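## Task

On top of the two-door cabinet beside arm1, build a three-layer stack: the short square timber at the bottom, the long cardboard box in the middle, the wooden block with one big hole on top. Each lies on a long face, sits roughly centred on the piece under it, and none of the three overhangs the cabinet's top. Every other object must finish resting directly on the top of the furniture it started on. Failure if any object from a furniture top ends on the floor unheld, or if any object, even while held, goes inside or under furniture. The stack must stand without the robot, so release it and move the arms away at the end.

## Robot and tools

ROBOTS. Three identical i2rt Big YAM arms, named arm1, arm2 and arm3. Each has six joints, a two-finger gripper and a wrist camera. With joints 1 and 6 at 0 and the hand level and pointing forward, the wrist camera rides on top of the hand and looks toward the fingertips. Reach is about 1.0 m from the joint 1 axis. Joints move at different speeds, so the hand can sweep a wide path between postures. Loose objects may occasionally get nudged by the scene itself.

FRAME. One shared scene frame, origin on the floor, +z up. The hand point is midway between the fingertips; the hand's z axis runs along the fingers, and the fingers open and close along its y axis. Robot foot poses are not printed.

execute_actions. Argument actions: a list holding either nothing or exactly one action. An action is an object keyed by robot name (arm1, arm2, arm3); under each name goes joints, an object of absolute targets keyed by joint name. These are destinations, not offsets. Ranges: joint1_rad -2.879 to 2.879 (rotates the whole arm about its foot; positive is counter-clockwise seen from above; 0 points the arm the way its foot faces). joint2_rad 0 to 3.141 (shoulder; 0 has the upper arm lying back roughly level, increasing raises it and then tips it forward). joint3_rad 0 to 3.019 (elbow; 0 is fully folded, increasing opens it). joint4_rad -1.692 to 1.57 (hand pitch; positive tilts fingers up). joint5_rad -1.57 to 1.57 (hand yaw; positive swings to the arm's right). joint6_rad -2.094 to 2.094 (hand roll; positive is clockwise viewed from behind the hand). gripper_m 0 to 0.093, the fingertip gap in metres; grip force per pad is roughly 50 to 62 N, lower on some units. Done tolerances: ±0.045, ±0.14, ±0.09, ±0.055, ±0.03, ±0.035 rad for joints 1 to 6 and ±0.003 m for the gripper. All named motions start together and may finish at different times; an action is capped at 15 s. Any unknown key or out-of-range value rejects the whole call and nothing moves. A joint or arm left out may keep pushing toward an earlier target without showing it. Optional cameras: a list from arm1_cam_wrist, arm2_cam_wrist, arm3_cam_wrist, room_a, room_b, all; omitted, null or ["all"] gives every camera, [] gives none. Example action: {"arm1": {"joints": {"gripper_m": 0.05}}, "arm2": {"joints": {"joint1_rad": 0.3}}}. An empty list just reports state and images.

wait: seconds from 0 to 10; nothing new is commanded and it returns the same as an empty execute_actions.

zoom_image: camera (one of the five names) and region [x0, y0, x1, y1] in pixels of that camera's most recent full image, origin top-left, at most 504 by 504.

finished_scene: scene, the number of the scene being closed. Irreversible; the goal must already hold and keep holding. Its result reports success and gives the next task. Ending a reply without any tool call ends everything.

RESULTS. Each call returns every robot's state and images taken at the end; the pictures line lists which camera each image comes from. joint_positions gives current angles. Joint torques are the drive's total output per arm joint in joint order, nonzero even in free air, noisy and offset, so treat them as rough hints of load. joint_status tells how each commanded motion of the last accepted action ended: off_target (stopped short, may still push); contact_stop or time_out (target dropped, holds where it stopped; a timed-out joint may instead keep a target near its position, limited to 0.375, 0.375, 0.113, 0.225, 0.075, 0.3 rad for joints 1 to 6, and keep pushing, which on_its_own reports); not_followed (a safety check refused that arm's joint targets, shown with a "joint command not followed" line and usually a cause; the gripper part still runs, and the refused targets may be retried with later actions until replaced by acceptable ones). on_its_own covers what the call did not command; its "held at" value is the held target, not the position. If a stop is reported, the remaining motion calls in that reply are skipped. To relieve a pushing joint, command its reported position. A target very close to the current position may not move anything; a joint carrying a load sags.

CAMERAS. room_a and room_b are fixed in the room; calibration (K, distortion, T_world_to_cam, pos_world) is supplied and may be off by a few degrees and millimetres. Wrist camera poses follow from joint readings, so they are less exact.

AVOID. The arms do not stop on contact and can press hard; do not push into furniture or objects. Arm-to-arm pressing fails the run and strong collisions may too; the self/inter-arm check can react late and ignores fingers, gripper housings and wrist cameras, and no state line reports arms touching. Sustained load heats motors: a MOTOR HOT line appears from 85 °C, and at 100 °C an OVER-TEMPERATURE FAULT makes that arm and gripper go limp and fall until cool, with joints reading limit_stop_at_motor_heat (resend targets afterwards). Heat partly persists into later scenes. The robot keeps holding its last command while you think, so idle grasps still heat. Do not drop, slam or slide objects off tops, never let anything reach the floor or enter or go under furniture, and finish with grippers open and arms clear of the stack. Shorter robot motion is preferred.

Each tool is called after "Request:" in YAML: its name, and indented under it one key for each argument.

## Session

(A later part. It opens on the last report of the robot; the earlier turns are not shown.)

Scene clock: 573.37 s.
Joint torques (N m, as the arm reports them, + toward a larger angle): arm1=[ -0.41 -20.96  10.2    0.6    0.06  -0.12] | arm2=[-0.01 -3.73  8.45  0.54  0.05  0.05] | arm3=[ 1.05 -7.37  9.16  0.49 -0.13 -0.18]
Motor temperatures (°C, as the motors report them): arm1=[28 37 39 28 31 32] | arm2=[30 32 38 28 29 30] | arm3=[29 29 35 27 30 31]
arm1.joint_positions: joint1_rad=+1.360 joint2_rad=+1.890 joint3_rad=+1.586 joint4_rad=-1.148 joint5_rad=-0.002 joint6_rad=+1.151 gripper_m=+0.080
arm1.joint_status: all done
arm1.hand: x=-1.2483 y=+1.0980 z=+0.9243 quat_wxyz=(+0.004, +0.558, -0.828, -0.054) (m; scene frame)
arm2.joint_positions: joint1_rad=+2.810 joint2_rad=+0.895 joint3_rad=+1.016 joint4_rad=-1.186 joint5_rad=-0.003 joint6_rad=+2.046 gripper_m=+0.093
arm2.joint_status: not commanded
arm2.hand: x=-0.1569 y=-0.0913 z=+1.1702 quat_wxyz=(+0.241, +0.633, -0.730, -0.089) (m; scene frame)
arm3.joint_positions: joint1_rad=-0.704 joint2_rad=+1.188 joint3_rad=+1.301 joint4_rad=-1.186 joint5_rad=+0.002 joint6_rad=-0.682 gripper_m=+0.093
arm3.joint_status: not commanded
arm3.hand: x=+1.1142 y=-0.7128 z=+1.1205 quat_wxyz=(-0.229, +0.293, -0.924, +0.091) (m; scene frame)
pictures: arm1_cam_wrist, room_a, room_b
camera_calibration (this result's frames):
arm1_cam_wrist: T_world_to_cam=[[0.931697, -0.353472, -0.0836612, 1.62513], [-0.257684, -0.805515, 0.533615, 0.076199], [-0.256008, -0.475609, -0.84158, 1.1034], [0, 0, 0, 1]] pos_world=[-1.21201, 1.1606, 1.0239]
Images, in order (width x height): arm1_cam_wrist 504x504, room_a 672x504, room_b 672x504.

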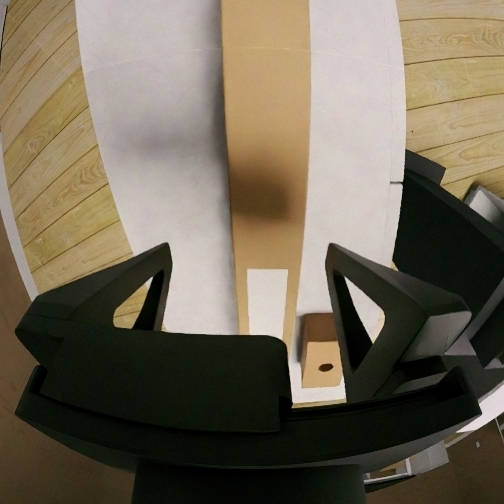

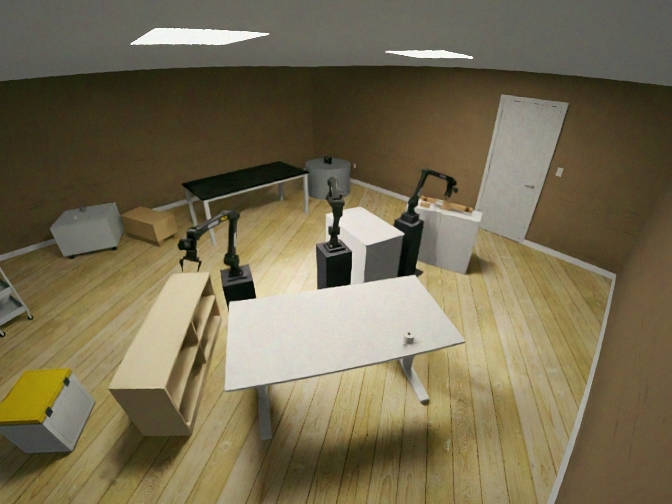

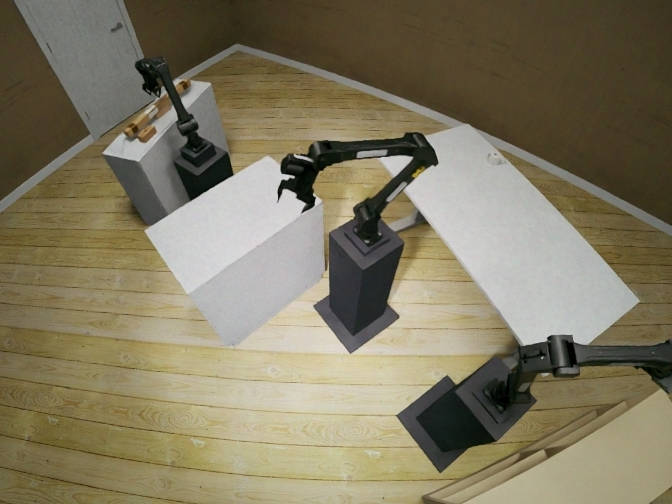

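Request:
execute_actions:
  actions:
    - {"arm1":{"joints":{"joint1_rad":1.782,"joint2_rad":1.585,"joint3_rad":1.4,"joint6_rad":-0.096,"gripper_m":0.06}}}
  cameras: []

Request:
execute_actions:
  actions:
    - {"arm1":{"joints":{"joint3_rad":1.08,"joint4_rad":-0.75}}}
  cameras: ["arm1_cam_wrist","room_a","room_b"]

Scene clock: 666.70 s.
Joint torques (N m, as the arm reports them, + toward a larger angle): arm1=[  0.26 -17.1   10.09   0.63  -0.04  -0.13] | arm2=[-0.06 -3.23  8.39  0.67  0.01  0.04] | arm3=[ 0.44 -6.87  9.14  0.36 -0.14 -0.16]
Motor temperatures (°C, as the motors report them): arm1=[28 37 40 28 31 32] | arm2=[30 31 38 28 29 30] | arm3=[29 29 36 27 30 31]
arm1.joint_positions: joint1_rad=+1.783 joint2_rad=+1.581 joint3_rad=+1.394 joint4_rad=-1.143 joint5_rad=-0.002 joint6_rad=-0.082 gripper_m=+0.060
arm1.joint_status: all done
arm1.hand: x=-1.3244 y=+0.8633 z=+1.0114 quat_wxyz=(-0.029, +0.982, -0.149, -0.109) (m; scene frame)
arm2.joint_positions: joint1_rad=+2.810 joint2_rad=+0.895 joint3_rad=+1.016 joint4_rad=-1.186 joint5_rad=-0.003 joint6_rad=+2.046 gripper_m=+0.093
arm2.joint_status: not commanded
arm2.hand: x=-0.1569 y=-0.0913 z=+1.1702 quat_wxyz=(+0.241, +0.633, -0.730, -0.089) (m; scene frame)
arm3.joint_positions: joint1_rad=-0.704 joint2_rad=+1.188 joint3_rad=+1.301 joint4_rad=-1.186 joint5_rad=+0.002 joint6_rad=-0.682 gripper_m=+0.093
arm3.joint_status: not commanded
arm3.hand: x=+1.1142 y=-0.7128 z=+1.1205 quat_wxyz=(-0.229, +0.293, -0.924, +0.091) (m; scene frame)
pictures: none
No camera images: the call's "cameras" was empty. Leave "cameras" out to get every camera's image.

Scene clock: 667.90 s.
Joint torques (N m, as the arm reports them, + toward a larger angle): arm1=[  0.23 -16.42   9.65   1.15  -0.04  -0.14] | arm2=[-0.06 -3.12  8.38  0.6   0.    0.04] | arm3=[ 0.35 -7.47  9.2   0.45 -0.15 -0.22]
Motor temperatures (°C, as the motors report them): arm1=[28 37 40 28 31 32] | arm2=[30 31 38 28 29 30] | arm3=[29 29 36 27 30 31]
arm1.joint_positions: joint1_rad=+1.783 joint2_rad=+1.589 joint3_rad=+1.069 joint4_rad=-0.762 joint5_rad=-0.002 joint6_rad=-0.082 gripper_m=+0.060
arm1.joint_status: all done
arm1.hand: x=-1.2954 y=+0.8524 z=+0.8957 quat_wxyz=(-0.034, +0.979, -0.148, -0.133) (m; scene frame)
arm2.joint_positions: joint1_rad=+2.810 joint2_rad=+0.895 joint3_rad=+1.016 joint4_rad=-1.186 joint5_rad=-0.003 joint6_rad=+2.046 gripper_m=+0.093
arm2.joint_status: not commanded
arm2.hand: x=-0.1569 y=-0.0913 z=+1.1702 quat_wxyz=(+0.241, +0.633, -0.730, -0.089) (m; scene frame)
arm3.joint_positions: joint1_rad=-0.704 joint2_rad=+1.188 joint3_rad=+1.301 joint4_rad=-1.186 joint5_rad=+0.002 joint6_rad=-0.682 gripper_m=+0.093
arm3.joint_status: not commanded
arm3.hand: x=+1.1142 y=-0.7128 z=+1.1205 quat_wxyz=(-0.229, +0.293, -0.924, +0.091) (m; scene frame)
pictures: arm1_cam_wrist, room_a, room_b
camera_calibration (this result's frames):
arm1_cam_wrist: T_world_to_cam=[[0.28277, 0.958261, 0.0421629, -0.491637], [0.897604, -0.279856, 0.34057, 1.10289], [0.338154, -0.0584572, -0.939273, 1.45205], [0, 0, 0, 1]] pos_world=[-1.34196, 0.86465, 1.00899]
Images, in order (width x height): arm1_cam_wrist 504x504, room_a 672x504, room_b 672x504.

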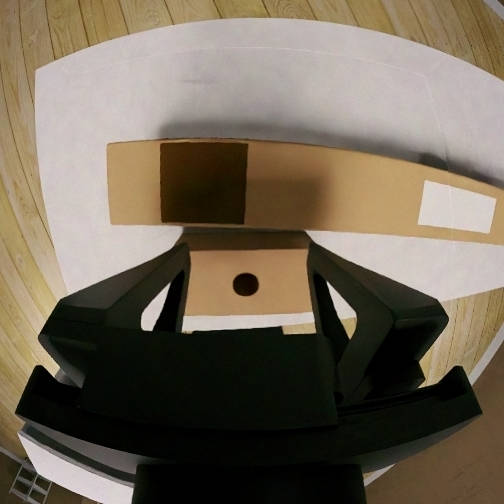

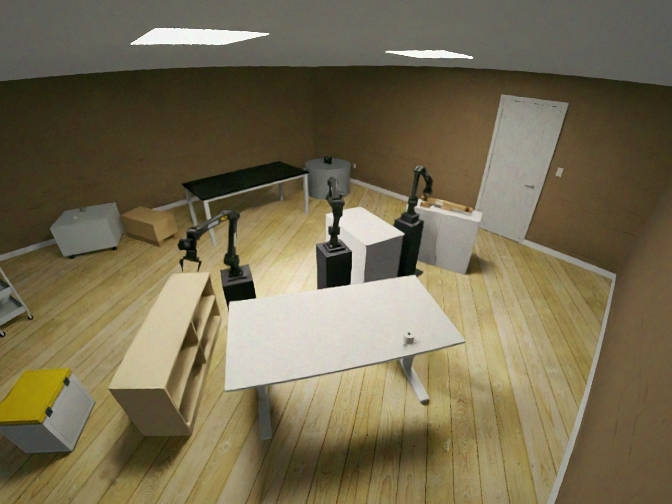

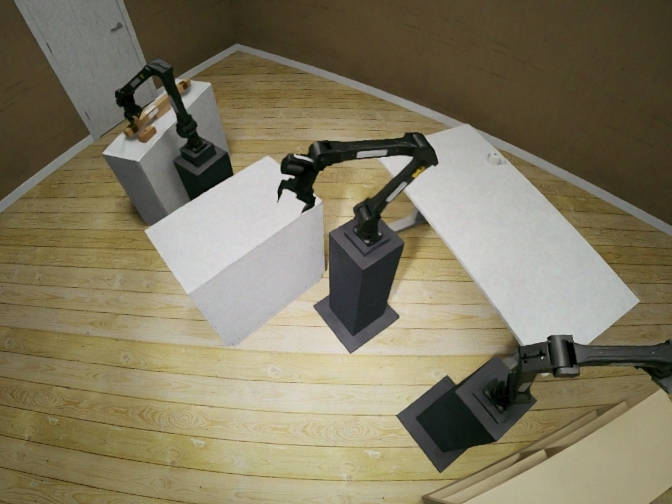

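Request:
execute_actions:
  actions:
    - {"arm1":{"joints":{"joint2_rad":1.54,"joint3_rad":0.925,"joint4_rad":-0.485,"joint6_rad":-0.06,"gripper_m":0.03}}}
  cameras: ["arm1_cam_wrist","room_b"]

Scene clock: 703.90 s.
Joint torques (N m, as the arm reports them, + toward a larger angle): arm1=[  0.28 -15.56   9.28   1.37  -0.04   0.13] | arm2=[-0.32 -3.42  8.5   0.6  -0.01  0.05] | arm3=[ 0.36 -7.78  9.11  0.2  -0.18 -0.21]
Motor temperatures (°C, as the motors report them): arm1=[28 36 40 28 31 32] | arm2=[30 31 38 28 29 30] | arm3=[29 29 36 27 30 31]
arm1.joint_positions: joint1_rad=+1.783 joint2_rad=+1.543 joint3_rad=+0.915 joint4_rad=-0.498 joint5_rad=-0.002 joint6_rad=-0.074 gripper_m=+0.030
arm1.joint_status: all done
arm1.hand: x=-1.2912 y=+0.8509 z=+0.8777 quat_wxyz=(-0.051, +0.965, -0.150, -0.207) (m; scene frame)
arm2.joint_positions: joint1_rad=+2.810 joint2_rad=+0.895 joint3_rad=+1.016 joint4_rad=-1.186 joint5_rad=-0.003 joint6_rad=+2.046 gripper_m=+0.093
arm2.joint_status: not commanded
arm2.hand: x=-0.1569 y=-0.0913 z=+1.1702 quat_wxyz=(+0.241, +0.633, -0.730, -0.089) (m; scene frame)
arm3.joint_positions: joint1_rad=-0.704 joint2_rad=+1.188 joint3_rad=+1.301 joint4_rad=-1.186 joint5_rad=+0.002 joint6_rad=-0.682 gripper_m=+0.093
arm3.joint_status: not commanded
arm3.hand: x=+1.1142 y=-0.7128 z=+1.1205 quat_wxyz=(-0.229, +0.293, -0.924, +0.091) (m; scene frame)
pictures: arm1_cam_wrist, room_b
camera_calibration (this result's frames):
arm1_cam_wrist: T_world_to_cam=[[0.295873, 0.95374, 0.0532759, -0.479565], [0.934387, -0.300554, 0.191283, 1.30096], [0.198446, -0.0068151, -0.980088, 1.24515], [0, 0, 0, 1]] pos_world=[-1.32081, 0.856876, 0.99705]
Images, in order (width x height): arm1_cam_wrist 504x504, room_b 672x504.

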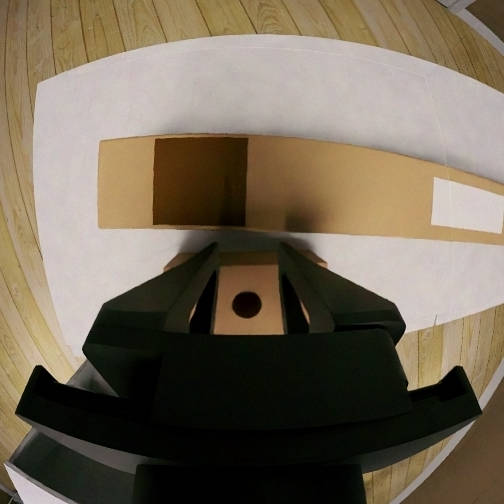

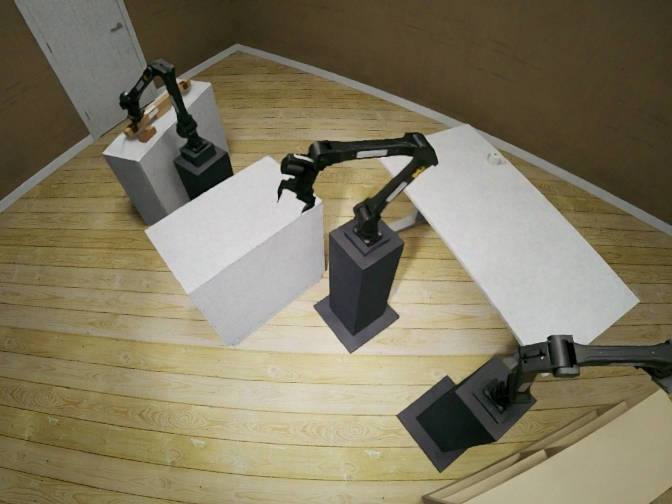

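Request:
execute_actions:
  actions:
    - {"arm1":{"joints":{"joint2_rad":1.62,"joint4_rad":-0.47}}}
  cameras: ["arm1_cam_wrist"]

Scene clock: 713.40 s.
Joint torques (N m, as the arm reports them, + toward a larger angle): arm1=[  0.28 -16.4    8.69   1.29  -0.04   0.13] | arm2=[-0.36 -3.73  8.45  0.67  0.03  0.06] | arm3=[ 0.64 -7.84  9.19  0.35 -0.14 -0.19]
Motor temperatures (°C, as the motors report them): arm1=[28 36 40 28 31 32] | arm2=[30 31 38 28 29 30] | arm3=[29 29 36 27 30 31]
arm1.joint_positions: joint1_rad=+1.783 joint2_rad=+1.628 joint3_rad=+0.915 joint4_rad=-0.480 joint5_rad=-0.002 joint6_rad=-0.074 gripper_m=+0.030
arm1.joint_status: all done
arm1.hand: x=-1.2875 y=+0.8497 z=+0.8396 quat_wxyz=(-0.043, +0.972, -0.151, -0.175) (m; scene frame)
arm2.joint_positions: joint1_rad=+2.810 joint2_rad=+0.895 joint3_rad=+1.016 joint4_rad=-1.186 joint5_rad=-0.003 joint6_rad=+2.046 gripper_m=+0.093
arm2.joint_status: not commanded
arm2.hand: x=-0.1569 y=-0.0913 z=+1.1702 quat_wxyz=(+0.241, +0.633, -0.730, -0.089) (m; scene frame)
arm3.joint_positions: joint1_rad=-0.704 joint2_rad=+1.188 joint3_rad=+1.301 joint4_rad=-1.186 joint5_rad=+0.002 joint6_rad=-0.682 gripper_m=+0.093
arm3.joint_status: not commanded
arm3.hand: x=+1.1142 y=-0.7128 z=+1.1205 quat_wxyz=(-0.229, +0.293, -0.924, +0.091) (m; scene frame)
pictures: arm1_cam_wrist
camera_calibration (this result's frames):
arm1_cam_wrist: T_world_to_cam=[[0.293179, 0.954869, 0.0476555, -0.477196], [0.920299, -0.295368, 0.256531, 1.22716], [0.259029, -0.0313522, -0.96536, 1.29356], [0, 0, 0, 1]] pos_world=[-1.32452, 0.858679, 0.956689]
Images, in order (width x height): arm1_cam_wrist 504x504.

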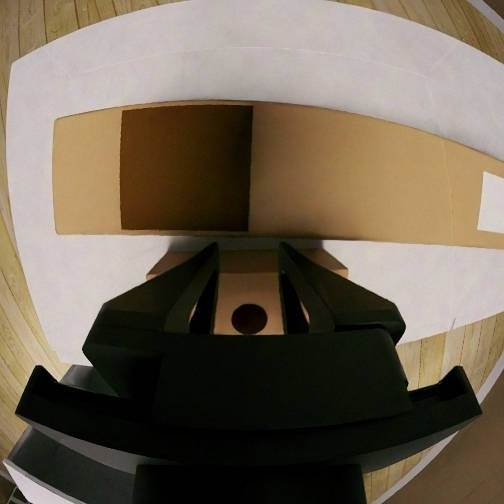

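Request:
execute_actions:
  actions:
    - {"arm1":{"joints":{"joint2_rad":1.70,"joint4_rad":-0.448}}}
  cameras: ["arm1_cam_wrist","room_b"]

Scene clock: 720.40 s.
Joint torques (N m, as the arm reports them, + toward a larger angle): arm1=[  0.27 -15.01   8.14   0.84  -0.05   0.12] | arm2=[-0.27 -3.35  8.41  0.62  0.    0.06] | arm3=[ 0.87 -8.09  9.19  0.39 -0.19 -0.17]
Motor temperatures (°C, as the motors report them): arm1=[28 36 40 28 31 32] | arm2=[30 31 38 28 29 30] | arm3=[29 29 36 27 30 31]
arm1.joint_positions: joint1_rad=+1.783 joint2_rad=+1.690 joint3_rad=+0.915 joint4_rad=-0.451 joint5_rad=-0.001 joint6_rad=-0.072 gripper_m=+0.030
arm1.joint_status: all done
arm1.hand: x=-1.2865 y=+0.8496 z=+0.8129 quat_wxyz=(-0.040, +0.975, -0.152, -0.159) (m; scene frame)
arm2.joint_positions: joint1_rad=+2.810 joint2_rad=+0.895 joint3_rad=+1.016 joint4_rad=-1.186 joint5_rad=-0.003 joint6_rad=+2.046 gripper_m=+0.093
arm2.joint_status: not commanded
arm2.hand: x=-0.1569 y=-0.0913 z=+1.1702 quat_wxyz=(+0.241, +0.633, -0.730, -0.089) (m; scene frame)
arm3.joint_positions: joint1_rad=-0.704 joint2_rad=+1.188 joint3_rad=+1.301 joint4_rad=-1.186 joint5_rad=+0.002 joint6_rad=-0.682 gripper_m=+0.093
arm3.joint_status: not commanded
arm3.hand: x=+1.1142 y=-0.7128 z=+1.1205 quat_wxyz=(-0.229, +0.293, -0.924, +0.091) (m; scene frame)
pictures: arm1_cam_wrist, room_b
camera_calibration (this result's frames):
arm1_cam_wrist: T_world_to_cam=[[0.293478, 0.954921, 0.0446763, -0.473326], [0.911401, -0.293593, 0.288359, 1.19423], [0.288477, -0.0439088, -0.95648, 1.30879], [0, 0, 0, 1]] pos_world=[-1.32706, 0.860073, 0.928607]
Images, in order (width x height): arm1_cam_wrist 504x504, room_b 672x504.

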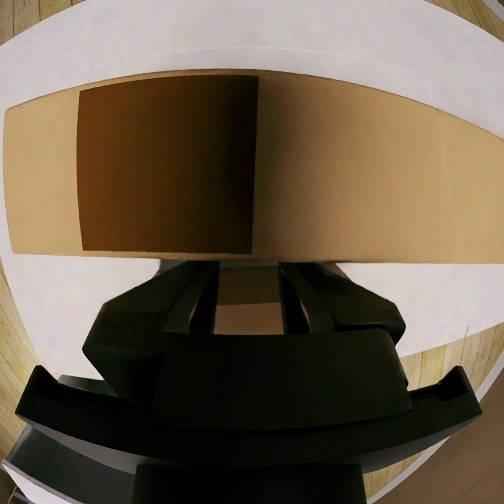

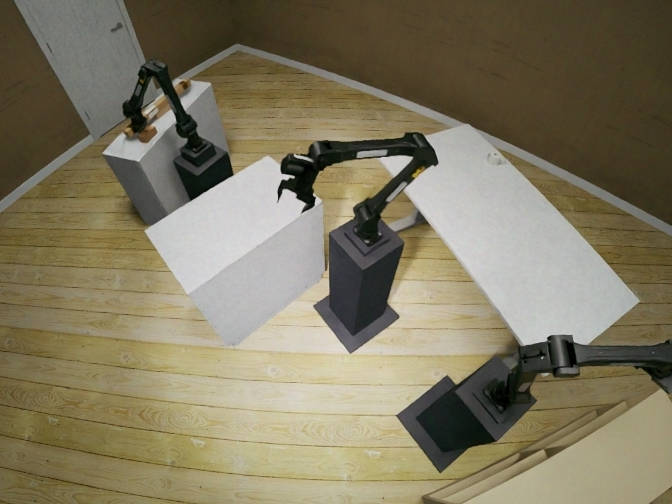

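Request:
execute_actions:
  actions:
    - {"arm1":{"joints":{"joint2_rad":1.69,"joint4_rad":-0.65}}}
  cameras: ["arm1_cam_wrist","room_b"]

Scene clock: 727.13 s.
Joint torques (N m, as the arm reports them, + toward a larger angle): arm1=[  0.27 -15.41   7.82  -0.1   -0.05   0.12] | arm2=[-0.41 -3.55  8.36  0.63  0.02  0.04] | arm3=[ 0.14 -7.73  9.11  0.47 -0.16 -0.16]
Motor temperatures (°C, as the motors report them): arm1=[28 36 39 28 31 32] | arm2=[30 31 38 28 29 30] | arm3=[29 29 36 27 30 31]
arm1.joint_positions: joint1_rad=+1.783 joint2_rad=+1.688 joint3_rad=+0.915 joint4_rad=-0.638 joint5_rad=-0.001 joint6_rad=-0.072 gripper_m=+0.030
arm1.joint_status: all done
arm1.hand: x=-1.2457 y=+0.8332 z=+0.8034 quat_wxyz=(-0.019, +0.985, -0.154, -0.070) (m; scene frame)
arm2.joint_positions: joint1_rad=+2.810 joint2_rad=+0.895 joint3_rad=+1.016 joint4_rad=-1.186 joint5_rad=-0.003 joint6_rad=+2.046 gripper_m=+0.093
arm2.joint_status: not commanded
arm2.hand: x=-0.1569 y=-0.0913 z=+1.1702 quat_wxyz=(+0.241, +0.633, -0.730, -0.089) (m; scene frame)
arm3.joint_positions: joint1_rad=-0.704 joint2_rad=+1.188 joint3_rad=+1.301 joint4_rad=-1.186 joint5_rad=+0.002 joint6_rad=-0.682 gripper_m=+0.093
arm3.joint_status: not commanded
arm3.hand: x=+1.1142 y=-0.7128 z=+1.1205 quat_wxyz=(-0.229, +0.293, -0.924, +0.091) (m; scene frame)
pictures: arm1_cam_wrist, room_b
camera_calibration (this result's frames):
arm1_cam_wrist: T_world_to_cam=[[0.288455, 0.957069, 0.028521, -0.464297], [0.847209, -0.268996, 0.458124, 0.918045], [0.446128, -0.107985, -0.888431, 1.48232], [0, 0, 0, 1]] pos_world=[-1.30515, 0.851383, 0.909604]
Images, in order (width x height): arm1_cam_wrist 504x504, room_b 672x504.

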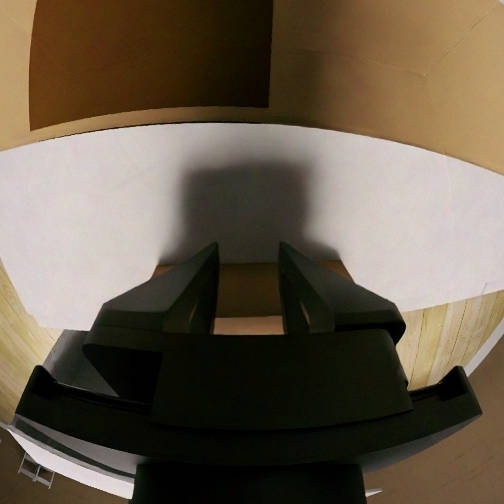

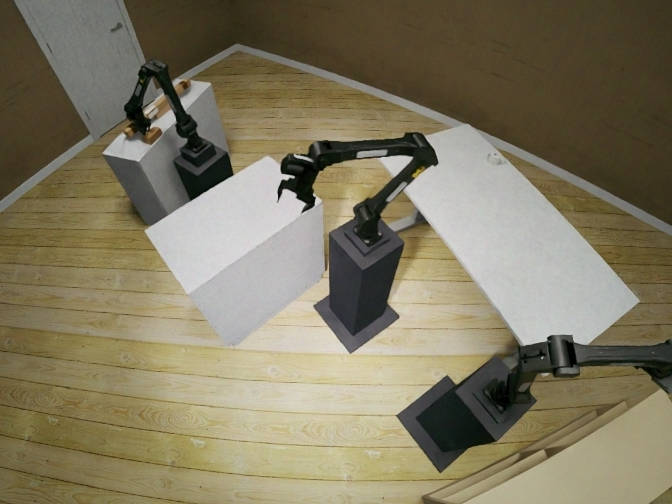

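Request:
execute_actions:
  actions:
    - {"arm1":{"joints":{"joint2_rad":1.497}}}
  cameras: []

Request:
execute_actions:
  actions:
    - {"arm1":{"joints":{"joint3_rad":0.887,"joint4_rad":-0.832,"joint6_rad":1.51,"gripper_m":0.078}}}
  cameras: ["arm1_cam_wrist","room_b"]

Scene clock: 740.73 s.
Joint torques (N m, as the arm reports them, + toward a larger angle): arm1=[  0.31 -13.9    9.36   0.5   -0.05   0.12] | arm2=[ 0.12 -4.08  8.42  0.62  0.03  0.03] | arm3=[ 0.6  -7.71  9.29  0.36 -0.15 -0.23]
Motor temperatures (°C, as the motors report them): arm1=[28 36 39 28 31 32] | arm2=[30 31 37 28 29 30] | arm3=[29 29 36 27 30 31]
arm1.joint_positions: joint1_rad=+1.783 joint2_rad=+1.490 joint3_rad=+0.915 joint4_rad=-0.645 joint5_rad=-0.001 joint6_rad=-0.072 gripper_m=+0.030
arm1.joint_status: all done
arm1.hand: x=-1.2636 y=+0.8398 z=+0.8885 quat_wxyz=(-0.041, +0.974, -0.152, -0.162) (m; scene frame)
arm2.joint_positions: joint1_rad=+2.810 joint2_rad=+0.895 joint3_rad=+1.016 joint4_rad=-1.186 joint5_rad=-0.003 joint6_rad=+2.046 gripper_m=+0.093
arm2.joint_status: not commanded
arm2.hand: x=-0.1569 y=-0.0913 z=+1.1702 quat_wxyz=(+0.241, +0.633, -0.730, -0.089) (m; scene frame)
arm3.joint_positions: joint1_rad=-0.704 joint2_rad=+1.188 joint3_rad=+1.301 joint4_rad=-1.186 joint5_rad=+0.002 joint6_rad=-0.682 gripper_m=+0.093
arm3.joint_status: not commanded
arm3.hand: x=+1.1142 y=-0.7128 z=+1.1205 quat_wxyz=(-0.229, +0.293, -0.924, +0.091) (m; scene frame)
pictures: none
No camera images: the call's "cameras" was empty. Leave "cameras" out to get every camera's image.

Scene clock: 742.90 s.
Joint torques (N m, as the arm reports them, + toward a larger angle): arm1=[  0.29 -12.68   8.4   -0.04   0.03   0.09] | arm2=[-0.61 -3.27  8.32  0.67  0.03  0.05] | arm3=[ 0.91 -7.82  9.27  0.36 -0.17 -0.21]
Motor temperatures (°C, as the motors report them): arm1=[28 36 39 28 31 32] | arm2=[30 31 37 28 29 30] | arm3=[29 29 36 27 30 31]
arm1.joint_positions: joint1_rad=+1.783 joint2_rad=+1.490 joint3_rad=+0.880 joint4_rad=-0.824 joint5_rad=-0.001 joint6_rad=+1.495 gripper_m=+0.078
arm1.joint_status: all done
arm1.hand: x=-1.2087 y=+0.8178 z=+0.8654 quat_wxyz=(+0.029, +0.589, -0.806, -0.053) (m; scene frame)
arm2.joint_positions: joint1_rad=+2.810 joint2_rad=+0.895 joint3_rad=+1.016 joint4_rad=-1.186 joint5_rad=-0.003 joint6_rad=+2.046 gripper_m=+0.093
arm2.joint_status: not commanded
arm2.hand: x=-0.1569 y=-0.0913 z=+1.1702 quat_wxyz=(+0.241, +0.633, -0.730, -0.089) (m; scene frame)
arm3.joint_positions: joint1_rad=-0.704 joint2_rad=+1.188 joint3_rad=+1.301 joint4_rad=-1.186 joint5_rad=+0.002 joint6_rad=-0.682 gripper_m=+0.093
arm3.joint_status: not commanded
arm3.hand: x=+1.1142 y=-0.7128 z=+1.1205 quat_wxyz=(-0.229, +0.293, -0.924, +0.091) (m; scene frame)
pictures: arm1_cam_wrist, room_b
camera_calibration (this result's frames):
arm1_cam_wrist: T_world_to_cam=[[0.953455, -0.280662, -0.110236, 1.47402], [-0.172518, -0.807579, 0.563963, -0.0294941], [-0.247308, -0.518695, -0.818409, 0.956385], [0, 0, 0, 1]] pos_world=[-1.17398, 0.885956, 0.961839]
Images, in order (width x height): arm1_cam_wrist 504x504, room_b 672x504.

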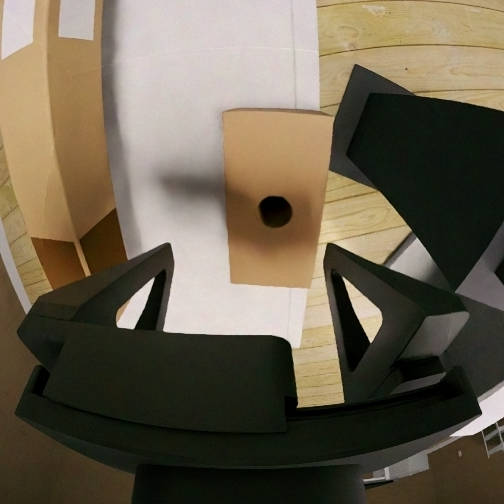

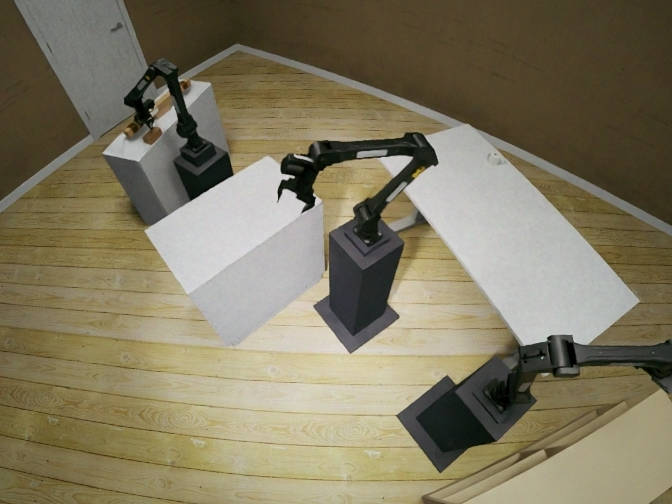

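Request:
execute_actions:
  actions:
    - {"arm1":{"joints":{"joint2_rad":1.58,"gripper_m":0.076}}}
  cameras: ["arm1_cam_wrist"]

Scene clock: 752.47 s.
Joint torques (N m, as the arm reports them, + toward a larger angle): arm1=[  0.27 -14.6    7.82  -0.2    0.03   0.13] | arm2=[-0.43 -3.5   8.25  0.64 -0.01  0.03] | arm3=[ 0.73 -8.19  9.26  0.34 -0.18 -0.14]
Motor temperatures (°C, as the motors report them): arm1=[28 35 39 28 31 32] | arm2=[30 31 37 28 29 30] | arm3=[29 29 36 27 30 31]
arm1.joint_positions: joint1_rad=+1.783 joint2_rad=+1.588 joint3_rad=+0.880 joint4_rad=-0.826 joint5_rad=-0.001 joint6_rad=+1.496 gripper_m=+0.076
arm1.joint_status: all done
arm1.hand: x=-1.1988 y=+0.8141 z=+0.8284 quat_wxyz=(+0.003, +0.590, -0.807, -0.011) (m; scene frame)
arm2.joint_positions: joint1_rad=+2.810 joint2_rad=+0.895 joint3_rad=+1.016 joint4_rad=-1.186 joint5_rad=-0.003 joint6_rad=+2.046 gripper_m=+0.093
arm2.joint_status: not commanded
arm2.hand: x=-0.1569 y=-0.0913 z=+1.1702 quat_wxyz=(+0.241, +0.633, -0.730, -0.089) (m; scene frame)
arm3.joint_positions: joint1_rad=-0.704 joint2_rad=+1.188 joint3_rad=+1.301 joint4_rad=-1.186 joint5_rad=+0.002 joint6_rad=-0.682 gripper_m=+0.093
arm3.joint_status: not commanded
arm3.hand: x=+1.1142 y=-0.7128 z=+1.1205 quat_wxyz=(-0.229, +0.293, -0.924, +0.091) (m; scene frame)
pictures: arm1_cam_wrist
camera_calibration (this result's frames):
arm1_cam_wrist: T_world_to_cam=[[0.958657, -0.284323, -0.0117444, 1.38718], [-0.226104, -0.786119, 0.575234, -0.100948], [-0.172785, -0.548797, -0.817904, 1.04004], [0, 0, 0, 1]] pos_world=[-1.17295, 0.885823, 0.925017]
Images, in order (width x height): arm1_cam_wrist 504x504.

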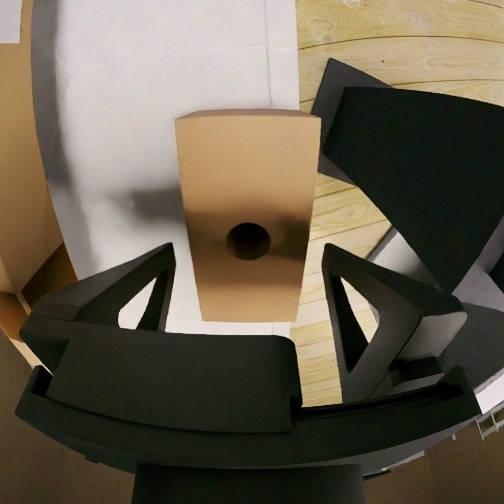

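Request:
execute_actions:
  actions:
    - {"arm1":{"joints":{"joint2_rad":1.648,"joint4_rad":-0.785}}}
  cameras: ["arm1_cam_wrist","room_b"]

Scene clock: 755.40 s.
Joint torques (N m, as the arm reports them, + toward a larger angle): arm1=[  0.27 -14.58   7.22   0.41   0.03   0.13] | arm2=[-0.11 -3.47  8.36  0.67  0.02  0.05] | arm3=[ 0.98 -7.91  9.12  0.48 -0.16 -0.18]
Motor temperatures (°C, as the motors report them): arm1=[28 35 39 28 31 32] | arm2=[30 31 37 28 29 30] | arm3=[29 29 36 27 30 31]
arm1.joint_positions: joint1_rad=+1.783 joint2_rad=+1.650 joint3_rad=+0.880 joint4_rad=-0.794 joint5_rad=-0.001 joint6_rad=+1.496 gripper_m=+0.076
arm1.joint_status: all done
arm1.hand: x=-1.1984 y=+0.8141 z=+0.8055 quat_wxyz=(-0.005, +0.590, -0.807, +0.002) (m; scene frame)
arm2.joint_positions: joint1_rad=+2.810 joint2_rad=+0.895 joint3_rad=+1.016 joint4_rad=-1.186 joint5_rad=-0.003 joint6_rad=+2.046 gripper_m=+0.093
arm2.joint_status: not commanded
arm2.hand: x=-0.1569 y=-0.0913 z=+1.1702 quat_wxyz=(+0.241, +0.633, -0.730, -0.089) (m; scene frame)
arm3.joint_positions: joint1_rad=-0.704 joint2_rad=+1.188 joint3_rad=+1.301 joint4_rad=-1.186 joint5_rad=+0.002 joint6_rad=-0.682 gripper_m=+0.093
arm3.joint_status: not commanded
arm3.hand: x=+1.1142 y=-0.7128 z=+1.1205 quat_wxyz=(-0.229, +0.293, -0.924, +0.091) (m; scene frame)
pictures: arm1_cam_wrist, room_b
camera_calibration (this result's frames):
arm1_cam_wrist: T_world_to_cam=[[0.958513, -0.284489, 0.0178751, 1.36261], [-0.242173, -0.779657, 0.577484, -0.113996], [-0.150351, -0.557854, -0.816206, 1.05426], [0, 0, 0, 1]] pos_world=[-1.17518, 0.886895, 0.901969]
Images, in order (width x height): arm1_cam_wrist 504x504, room_b 672x504.

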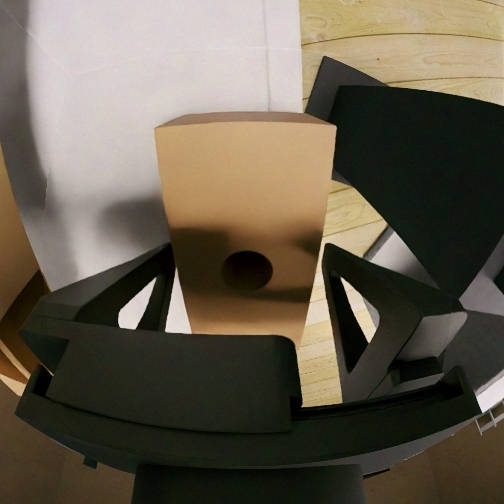

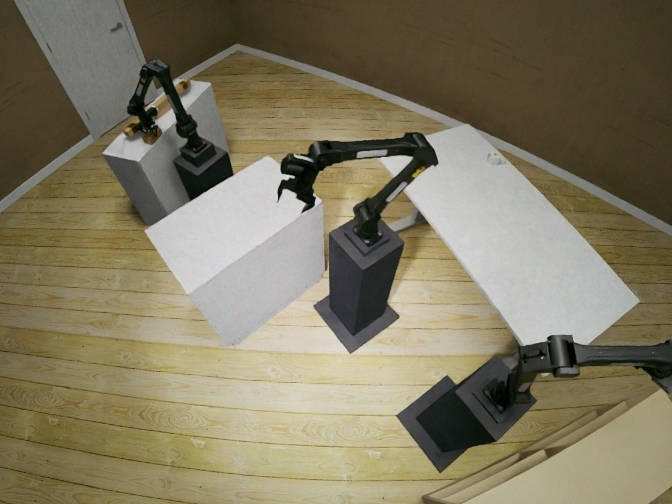

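Request:
execute_actions:
  actions:
    - {"arm1":{"joints":{"gripper_m":0.03}}}
  cameras: ["arm1_cam_wrist"]

Scene clock: 757.67 s.
Joint torques (N m, as the arm reports them, + toward a larger angle): arm1=[  0.27 -14.73   7.23   0.31   0.03   0.12] | arm2=[-0.06 -3.24  8.45  0.72  0.04  0.04] | arm3=[ 0.14 -7.79  9.1   0.39 -0.18 -0.22]
Motor temperatures (°C, as the motors report them): arm1=[28 35 39 28 31 32] | arm2=[30 31 37 28 29 30] | arm3=[29 29 36 27 30 31]
arm1.joint_positions: joint1_rad=+1.783 joint2_rad=+1.650 joint3_rad=+0.880 joint4_rad=-0.792 joint5_rad=-0.001 joint6_rad=+1.497 gripper_m=+0.059
arm1.joint_status: gripper_m off_target (ended at +0.059, target +0.030)
arm1.hand: x=-1.1987 y=+0.8143 z=+0.8055 quat_wxyz=(-0.004, +0.590, -0.808, +0.001) (m; scene frame)
arm2.joint_positions: joint1_rad=+2.810 joint2_rad=+0.895 joint3_rad=+1.016 joint4_rad=-1.186 joint5_rad=-0.003 joint6_rad=+2.046 gripper_m=+0.093
arm2.joint_status: not commanded
arm2.hand: x=-0.1569 y=-0.0913 z=+1.1702 quat_wxyz=(+0.241, +0.633, -0.730, -0.089) (m; scene frame)
arm3.joint_positions: joint1_rad=-0.704 joint2_rad=+1.188 joint3_rad=+1.301 joint4_rad=-1.186 joint5_rad=+0.002 joint6_rad=-0.682 gripper_m=+0.093
arm3.joint_status: not commanded
arm3.hand: x=+1.1142 y=-0.7128 z=+1.1205 quat_wxyz=(-0.229, +0.293, -0.924, +0.091) (m; scene frame)
pictures: arm1_cam_wrist
camera_calibration (this result's frames):
arm1_cam_wrist: T_world_to_cam=[[0.958321, -0.285223, 0.0163882, 1.36454], [-0.242022, -0.780013, 0.577066, -0.113108], [-0.15181, -0.556981, -0.816533, 1.05213], [0, 0, 0, 1]] pos_world=[-1.17532, 0.886989, 0.902005]
Images, in order (width x height): arm1_cam_wrist 504x504.

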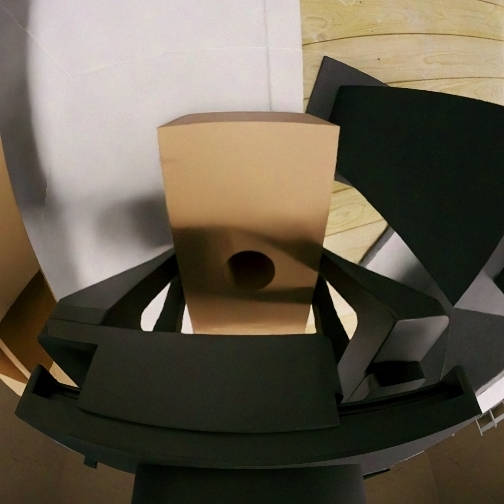

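Request:
execute_actions:
  actions:
    - {"arm1":{"joints":{"joint2_rad":1.42,"joint4_rad":-0.98,"gripper_m":0.03}}}
  cameras: []

Request:
execute_actions:
  actions:
    - {"arm1":{"joints":{"joint1_rad":1.358,"joint2_rad":1.62,"joint3_rad":1.71,"joint4_rad":-1.5,"joint6_rad":1.14,"gripper_m":0.03}}}
  cameras: []

Request:
execute_actions:
  actions:
    - {"arm1":{"joints":{"joint2_rad":1.92,"joint4_rad":-1.31,"gripper_m":0.03}}}
  cameras: ["arm1_cam_wrist","room_a","room_b"]

Scene clock: 777.57 s.
Joint torques (N m, as the arm reports them, + toward a larger angle): arm1=[  0.28 -12.8    9.21  -0.2    0.03   0.12] | arm2=[-0.31 -3.66  8.32  0.62  0.01  0.06] | arm3=[ 0.43 -7.68  9.02  0.35 -0.12 -0.16]
Motor temperatures (°C, as the motors report them): arm1=[28 35 39 28 31 32] | arm2=[30 31 37 28 29 30] | arm3=[29 29 36 27 30 31]
arm1.joint_positions: joint1_rad=+1.783 joint2_rad=+1.425 joint3_rad=+0.871 joint4_rad=-0.973 joint5_rad=-0.001 joint6_rad=+1.497 gripper_m=+0.059
arm1.joint_status: gripper_m off_target (ended at +0.059, target +0.030); the others done
arm1.hand: x=-1.1758 y=+0.8045 z=+0.8836 quat_wxyz=(+0.005, +0.590, -0.807, -0.014) (m; scene frame)
arm2.joint_positions: joint1_rad=+2.810 joint2_rad=+0.895 joint3_rad=+1.016 joint4_rad=-1.186 joint5_rad=-0.003 joint6_rad=+2.046 gripper_m=+0.093
arm2.joint_status: not commanded
arm2.hand: x=-0.1569 y=-0.0913 z=+1.1702 quat_wxyz=(+0.241, +0.633, -0.730, -0.089) (m; scene frame)
arm3.joint_positions: joint1_rad=-0.704 joint2_rad=+1.188 joint3_rad=+1.301 joint4_rad=-1.186 joint5_rad=+0.002 joint6_rad=-0.682 gripper_m=+0.093
arm3.joint_status: not commanded
arm3.hand: x=+1.1142 y=-0.7128 z=+1.1205 quat_wxyz=(-0.229, +0.293, -0.924, +0.091) (m; scene frame)
pictures: none
No camera images: the call's "cameras" was empty. Leave "cameras" out to get every camera's image.

Scene clock: 779.03 s.
Joint torques (N m, as the arm reports them, + toward a larger angle): arm1=[  0.49 -18.45  13.68   0.02  -0.04  -0.14] | arm2=[-0.32 -3.16  8.43  0.53  0.02  0.06] | arm3=[ 0.89 -7.17  9.33  0.4  -0.17 -0.17]
Motor temperatures (°C, as the motors report them): arm1=[28 35 39 28 31 32] | arm2=[30 31 37 28 29 30] | arm3=[29 29 36 27 30 31]
arm1.joint_positions: joint1_rad=+1.352 joint2_rad=+1.627 joint3_rad=+1.666 joint4_rad=-1.494 joint5_rad=+0.001 joint6_rad=+1.154 gripper_m=+0.059
arm1.joint_status: gripper_m off_target (ended at +0.059, target +0.030); the others done
arm1.hand: x=-1.1937 y=+1.0450 z=+1.0902 quat_wxyz=(+0.002, +0.553, -0.831, -0.053) (m; scene frame)
arm2.joint_positions: joint1_rad=+2.810 joint2_rad=+0.895 joint3_rad=+1.016 joint4_rad=-1.186 joint5_rad=-0.003 joint6_rad=+2.046 gripper_m=+0.093
arm2.joint_status: not commanded
arm2.hand: x=-0.1569 y=-0.0913 z=+1.1702 quat_wxyz=(+0.241, +0.633, -0.730, -0.089) (m; scene frame)
arm3.joint_positions: joint1_rad=-0.704 joint2_rad=+1.188 joint3_rad=+1.301 joint4_rad=-1.186 joint5_rad=+0.002 joint6_rad=-0.682 gripper_m=+0.093
arm3.joint_status: not commanded
arm3.hand: x=+1.1142 y=-0.7128 z=+1.1205 quat_wxyz=(-0.229, +0.293, -0.924, +0.091) (m; scene frame)
pictures: none
No camera images: the call's "cameras" was empty. Leave "cameras" out to get every camera's image.

Scene clock: 780.27 s.
Joint torques (N m, as the arm reports them, + toward a larger angle): arm1=[  0.99 -24.87  11.74   0.13   0.07  -0.12] | arm2=[-0.09 -3.62  8.42  0.49  0.04  0.07] | arm3=[ 0.83 -7.54  9.    0.41 -0.15 -0.2 ]
Motor temperatures (°C, as the motors report them): arm1=[28 36 39 28 31 32] | arm2=[30 31 37 28 29 30] | arm3=[29 29 36 27 30 31]
arm1.joint_positions: joint1_rad=+1.352 joint2_rad=+1.951 joint3_rad=+1.680 joint4_rad=-1.313 joint5_rad=-0.002 joint6_rad=+1.151 gripper_m=+0.060
arm1.joint_status: gripper_m off_target (ended at +0.060, target +0.030); the others done
arm1.hand: x=-1.2390 y=+1.0950 z=+0.9234 quat_wxyz=(-0.007, +0.555, -0.832, +0.011) (m; scene frame)
arm2.joint_positions: joint1_rad=+2.810 joint2_rad=+0.895 joint3_rad=+1.016 joint4_rad=-1.186 joint5_rad=-0.003 joint6_rad=+2.046 gripper_m=+0.093
arm2.joint_status: not commanded
arm2.hand: x=-0.1569 y=-0.0913 z=+1.1702 quat_wxyz=(+0.241, +0.633, -0.730, -0.089) (m; scene frame)
arm3.joint_positions: joint1_rad=-0.704 joint2_rad=+1.188 joint3_rad=+1.301 joint4_rad=-1.186 joint5_rad=+0.002 joint6_rad=-0.682 gripper_m=+0.093
arm3.joint_status: not commanded
arm3.hand: x=+1.1142 y=-0.7128 z=+1.1205 quat_wxyz=(-0.229, +0.293, -0.924, +0.091) (m; scene frame)
pictures: arm1_cam_wrist, room_a, room_b
camera_calibration (this result's frames):
arm1_cam_wrist: T_world_to_cam=[[0.930169, -0.365491, 0.0346674, 1.51735], [-0.316134, -0.74937, 0.58181, -0.10169], [-0.186668, -0.552141, -0.812585, 1.24656], [0, 0, 0, 1]] pos_world=[-1.21085, 1.16665, 1.0195]
Images, in order (width x height): arm1_cam_wrist 504x504, room_a 672x504, room_b 672x504.

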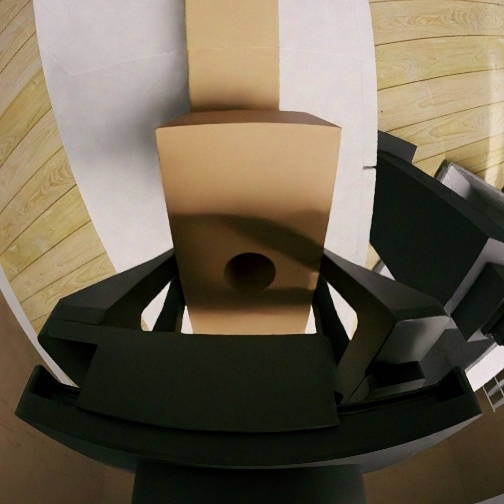

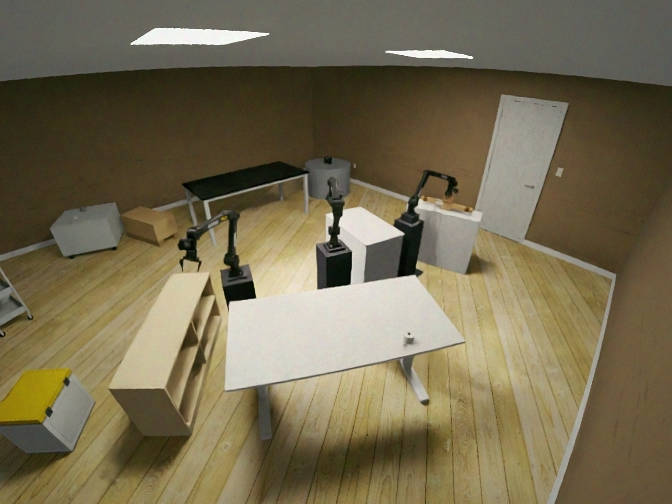

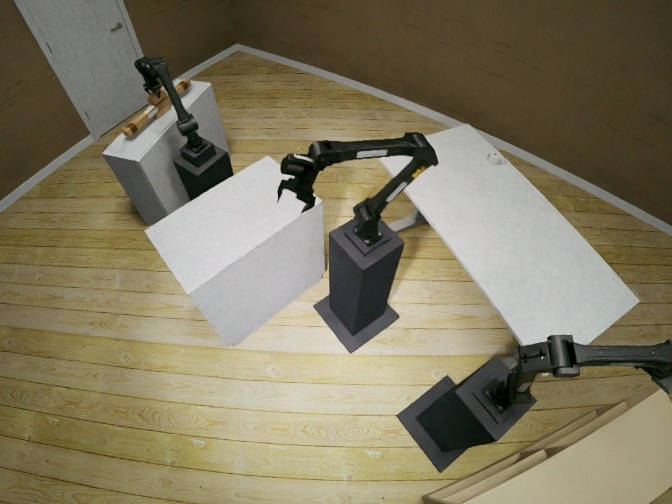

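Request:
execute_actions:
  actions:
    - {"arm1":{"joints":{"joint1_rad":1.366,"joint2_rad":1.97,"joint4_rad":-1.265,"gripper_m":0.03}}}
  cameras: ["arm1_cam_wrist"]

Scene clock: 787.33 s.
Joint torques (N m, as the arm reports them, + toward a larger angle): arm1=[  1.14 -23.55  11.64   0.42   0.06  -0.11] | arm2=[-0.33 -3.45  8.34  0.6   0.02  0.06] | arm3=[ 0.71 -7.5   9.16  0.55 -0.13 -0.19]
Motor temperatures (°C, as the motors report them): arm1=[28 36 40 28 31 32] | arm2=[30 31 37 28 29 30] | arm3=[29 29 36 27 30 31]
arm1.joint_positions: joint1_rad=+1.356 joint2_rad=+1.980 joint3_rad=+1.680 joint4_rad=-1.274 joint5_rad=-0.002 joint6_rad=+1.151 gripper_m=+0.060
arm1.joint_status: gripper_m off_target (ended at +0.060, target +0.030); the others done
arm1.hand: x=-1.2463 y=+1.0999 z=+0.9066 quat_wxyz=(-0.006, +0.557, -0.831, +0.006) (m; scene frame)
arm2.joint_positions: joint1_rad=+2.810 joint2_rad=+0.895 joint3_rad=+1.016 joint4_rad=-1.186 joint5_rad=-0.003 joint6_rad=+2.046 gripper_m=+0.093
arm2.joint_status: not commanded
arm2.hand: x=-0.1569 y=-0.0913 z=+1.1702 quat_wxyz=(+0.241, +0.633, -0.730, -0.089) (m; scene frame)
arm3.joint_positions: joint1_rad=-0.704 joint2_rad=+1.188 joint3_rad=+1.301 joint4_rad=-1.186 joint5_rad=+0.002 joint6_rad=-0.682 gripper_m=+0.093
arm3.joint_status: not commanded
arm3.hand: x=+1.1142 y=-0.7128 z=+1.1205 quat_wxyz=(-0.229, +0.293, -0.924, +0.091) (m; scene frame)
pictures: arm1_cam_wrist
camera_calibration (this result's frames):
arm1_cam_wrist: T_world_to_cam=[[0.932078, -0.36133, 0.0258879, 1.53226], [-0.308794, -0.755123, 0.578304, -0.0719622], [-0.18941, -0.547018, -0.815411, 1.22771], [0, 0, 0, 1]] pos_world=[-1.21787, 1.17089, 1.00304]
Images, in order (width x height): arm1_cam_wrist 504x504.

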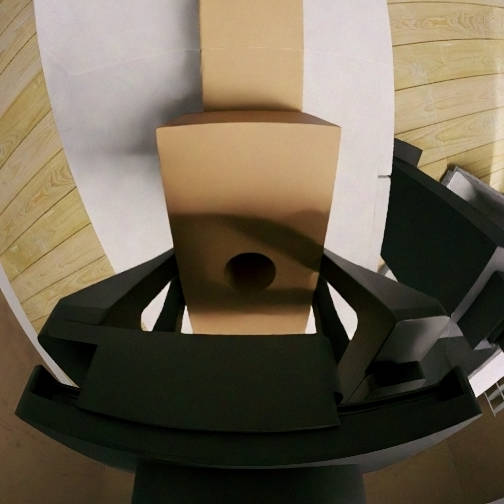

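Request:
execute_actions:
  actions:
    - {"arm1":{"joints":{"joint2_rad":2.005,"gripper_m":0.03}}}
  cameras: ["arm1_cam_wrist"]

Scene clock: 790.37 s.
Joint torques (N m, as the arm reports them, + toward a larger angle): arm1=[  1.04 -20.7   11.62   0.41   0.07  -0.1 ] | arm2=[-0.67 -3.36  8.46  0.56  0.02  0.06] | arm3=[ 0.27 -7.15  9.3   0.48 -0.17 -0.16]
Motor temperatures (°C, as the motors report them): arm1=[28 36 40 28 31 32] | arm2=[30 31 37 28 29 30] | arm3=[29 29 36 27 30 31]
arm1.joint_positions: joint1_rad=+1.356 joint2_rad=+1.980 joint3_rad=+1.680 joint4_rad=-1.274 joint5_rad=-0.002 joint6_rad=+1.150 gripper_m=+0.060
arm1.joint_status: gripper_m off_target (ended at +0.060, target +0.030); the others done
arm1.hand: x=-1.2462 y=+1.0998 z=+0.9062 quat_wxyz=(-0.006, +0.557, -0.831, +0.006) (m; scene frame)
arm2.joint_positions: joint1_rad=+2.810 joint2_rad=+0.895 joint3_rad=+1.016 joint4_rad=-1.186 joint5_rad=-0.003 joint6_rad=+2.046 gripper_m=+0.093
arm2.joint_status: not commanded
arm2.hand: x=-0.1569 y=-0.0913 z=+1.1702 quat_wxyz=(+0.241, +0.633, -0.730, -0.089) (m; scene frame)
arm3.joint_positions: joint1_rad=-0.704 joint2_rad=+1.188 joint3_rad=+1.301 joint4_rad=-1.186 joint5_rad=+0.002 joint6_rad=-0.682 gripper_m=+0.093
arm3.joint_status: not commanded
arm3.hand: x=+1.1142 y=-0.7128 z=+1.1205 quat_wxyz=(-0.229, +0.293, -0.924, +0.091) (m; scene frame)
pictures: arm1_cam_wrist
camera_calibration (this result's frames):
arm1_cam_wrist: T_world_to_cam=[[0.932199, -0.360969, 0.0265792, 1.53137], [-0.308817, -0.754915, 0.578564, -0.0722086], [-0.188779, -0.547544, -0.815204, 1.22853], [0, 0, 0, 1]] pos_world=[-1.21792, 1.17094, 1.00257]
Images, in order (width x height): arm1_cam_wrist 504x504.

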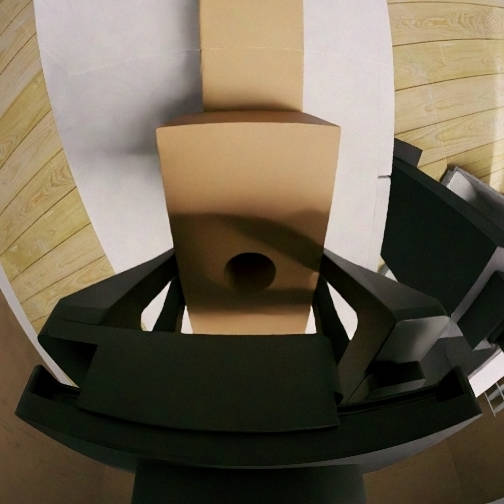

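Request:
execute_actions:
  actions:
    - {"arm1":{"joints":{"joint1_rad":1.356,"joint2_rad":1.975,"gripper_m":0.09}}}
  cameras: []

Request:
execute_actions:
  actions:
    - {"arm1":{"joints":{"joint2_rad":1.6}}}
  cameras: ["arm1_cam_wrist","room_a","room_b"]

Scene clock: 794.17 s.
Joint torques (N m, as the arm reports them, + toward a larger angle): arm1=[  0.16 -23.4   11.74   0.4    0.05  -0.11] | arm2=[-0.29 -3.28  8.32  0.71  0.01  0.03] | arm3=[ 0.44 -7.54  9.2   0.49 -0.12 -0.14]
Motor temperatures (°C, as the motors report them): arm1=[28 36 41 28 31 32] | arm2=[30 31 37 28 29 30] | arm3=[29 29 36 27 30 31]
arm1.joint_positions: joint1_rad=+1.356 joint2_rad=+1.980 joint3_rad=+1.680 joint4_rad=-1.273 joint5_rad=-0.002 joint6_rad=+1.150 gripper_m=+0.090
arm1.joint_status: all done
arm1.hand: x=-1.2463 y=+1.1000 z=+0.9062 quat_wxyz=(-0.007, +0.557, -0.831, +0.006) (m; scene frame)
arm2.joint_positions: joint1_rad=+2.810 joint2_rad=+0.895 joint3_rad=+1.016 joint4_rad=-1.186 joint5_rad=-0.003 joint6_rad=+2.046 gripper_m=+0.093
arm2.joint_status: not commanded
arm2.hand: x=-0.1569 y=-0.0913 z=+1.1702 quat_wxyz=(+0.241, +0.633, -0.730, -0.089) (m; scene frame)
arm3.joint_positions: joint1_rad=-0.704 joint2_rad=+1.188 joint3_rad=+1.301 joint4_rad=-1.186 joint5_rad=+0.002 joint6_rad=-0.682 gripper_m=+0.093
arm3.joint_status: not commanded
arm3.hand: x=+1.1142 y=-0.7128 z=+1.1205 quat_wxyz=(-0.229, +0.293, -0.924, +0.091) (m; scene frame)
pictures: none
No camera images: the call's "cameras" was empty. Leave "cameras" out to get every camera's image.

Scene clock: 795.73 s.
Joint torques (N m, as the arm reports them, + toward a larger angle): arm1=[  0.2  -19.22  11.1    1.03   0.04  -0.14] | arm2=[-0.19 -3.65  8.45  0.58  0.02  0.03] | arm3=[ 0.78 -6.81  9.01  0.37 -0.14 -0.19]
Motor temperatures (°C, as the motors report them): arm1=[28 36 41 28 31 32] | arm2=[30 31 37 28 29 30] | arm3=[29 29 36 27 30 31]
arm1.joint_positions: joint1_rad=+1.356 joint2_rad=+1.612 joint3_rad=+1.698 joint4_rad=-1.272 joint5_rad=-0.002 joint6_rad=+1.150 gripper_m=+0.090
arm1.joint_status: all done
arm1.hand: x=-1.2354 y=+1.0846 z=+1.1252 quat_wxyz=(+0.026, +0.548, -0.815, -0.184) (m; scene frame)
arm2.joint_positions: joint1_rad=+2.810 joint2_rad=+0.895 joint3_rad=+1.016 joint4_rad=-1.186 joint5_rad=-0.003 joint6_rad=+2.046 gripper_m=+0.093
arm2.joint_status: not commanded
arm2.hand: x=-0.1569 y=-0.0913 z=+1.1702 quat_wxyz=(+0.241, +0.633, -0.730, -0.089) (m; scene frame)
arm3.joint_positions: joint1_rad=-0.704 joint2_rad=+1.188 joint3_rad=+1.301 joint4_rad=-1.186 joint5_rad=+0.002 joint6_rad=-0.682 gripper_m=+0.093
arm3.joint_status: not commanded
arm3.hand: x=+1.1142 y=-0.7128 z=+1.1205 quat_wxyz=(-0.229, +0.293, -0.924, +0.091) (m; scene frame)
pictures: arm1_cam_wrist, room_a, room_b
camera_calibration (this result's frames):
arm1_cam_wrist: T_world_to_cam=[[0.894648, -0.315288, -0.316541, 1.80007], [-0.171411, -0.896516, 0.408506, 0.307589], [-0.412581, -0.311211, -0.85611, 0.913954], [0, 0, 0, 1]] pos_world=[-1.18063, 1.12773, 1.22659]
Images, in order (width x height): arm1_cam_wrist 504x504, room_a 672x504, room_b 672x504.

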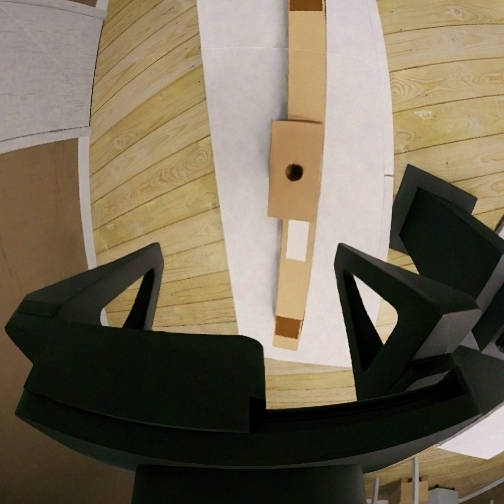

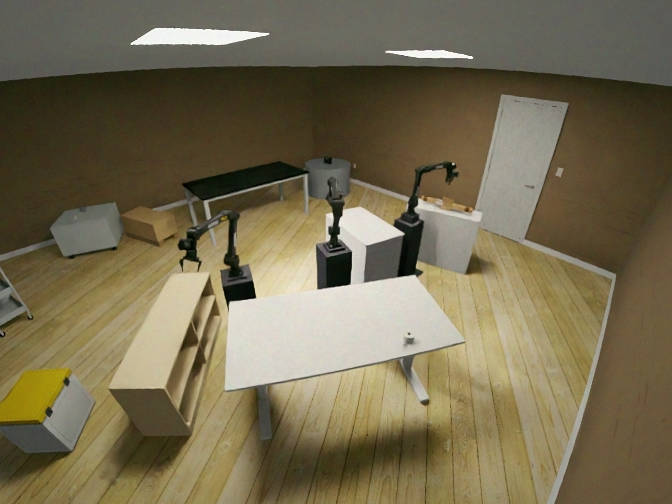

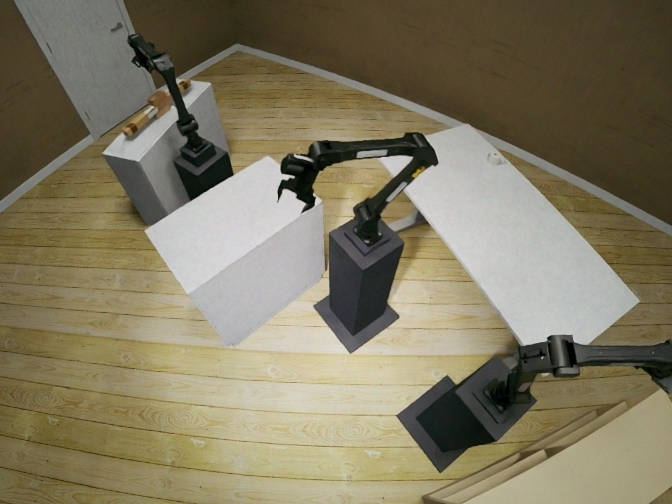

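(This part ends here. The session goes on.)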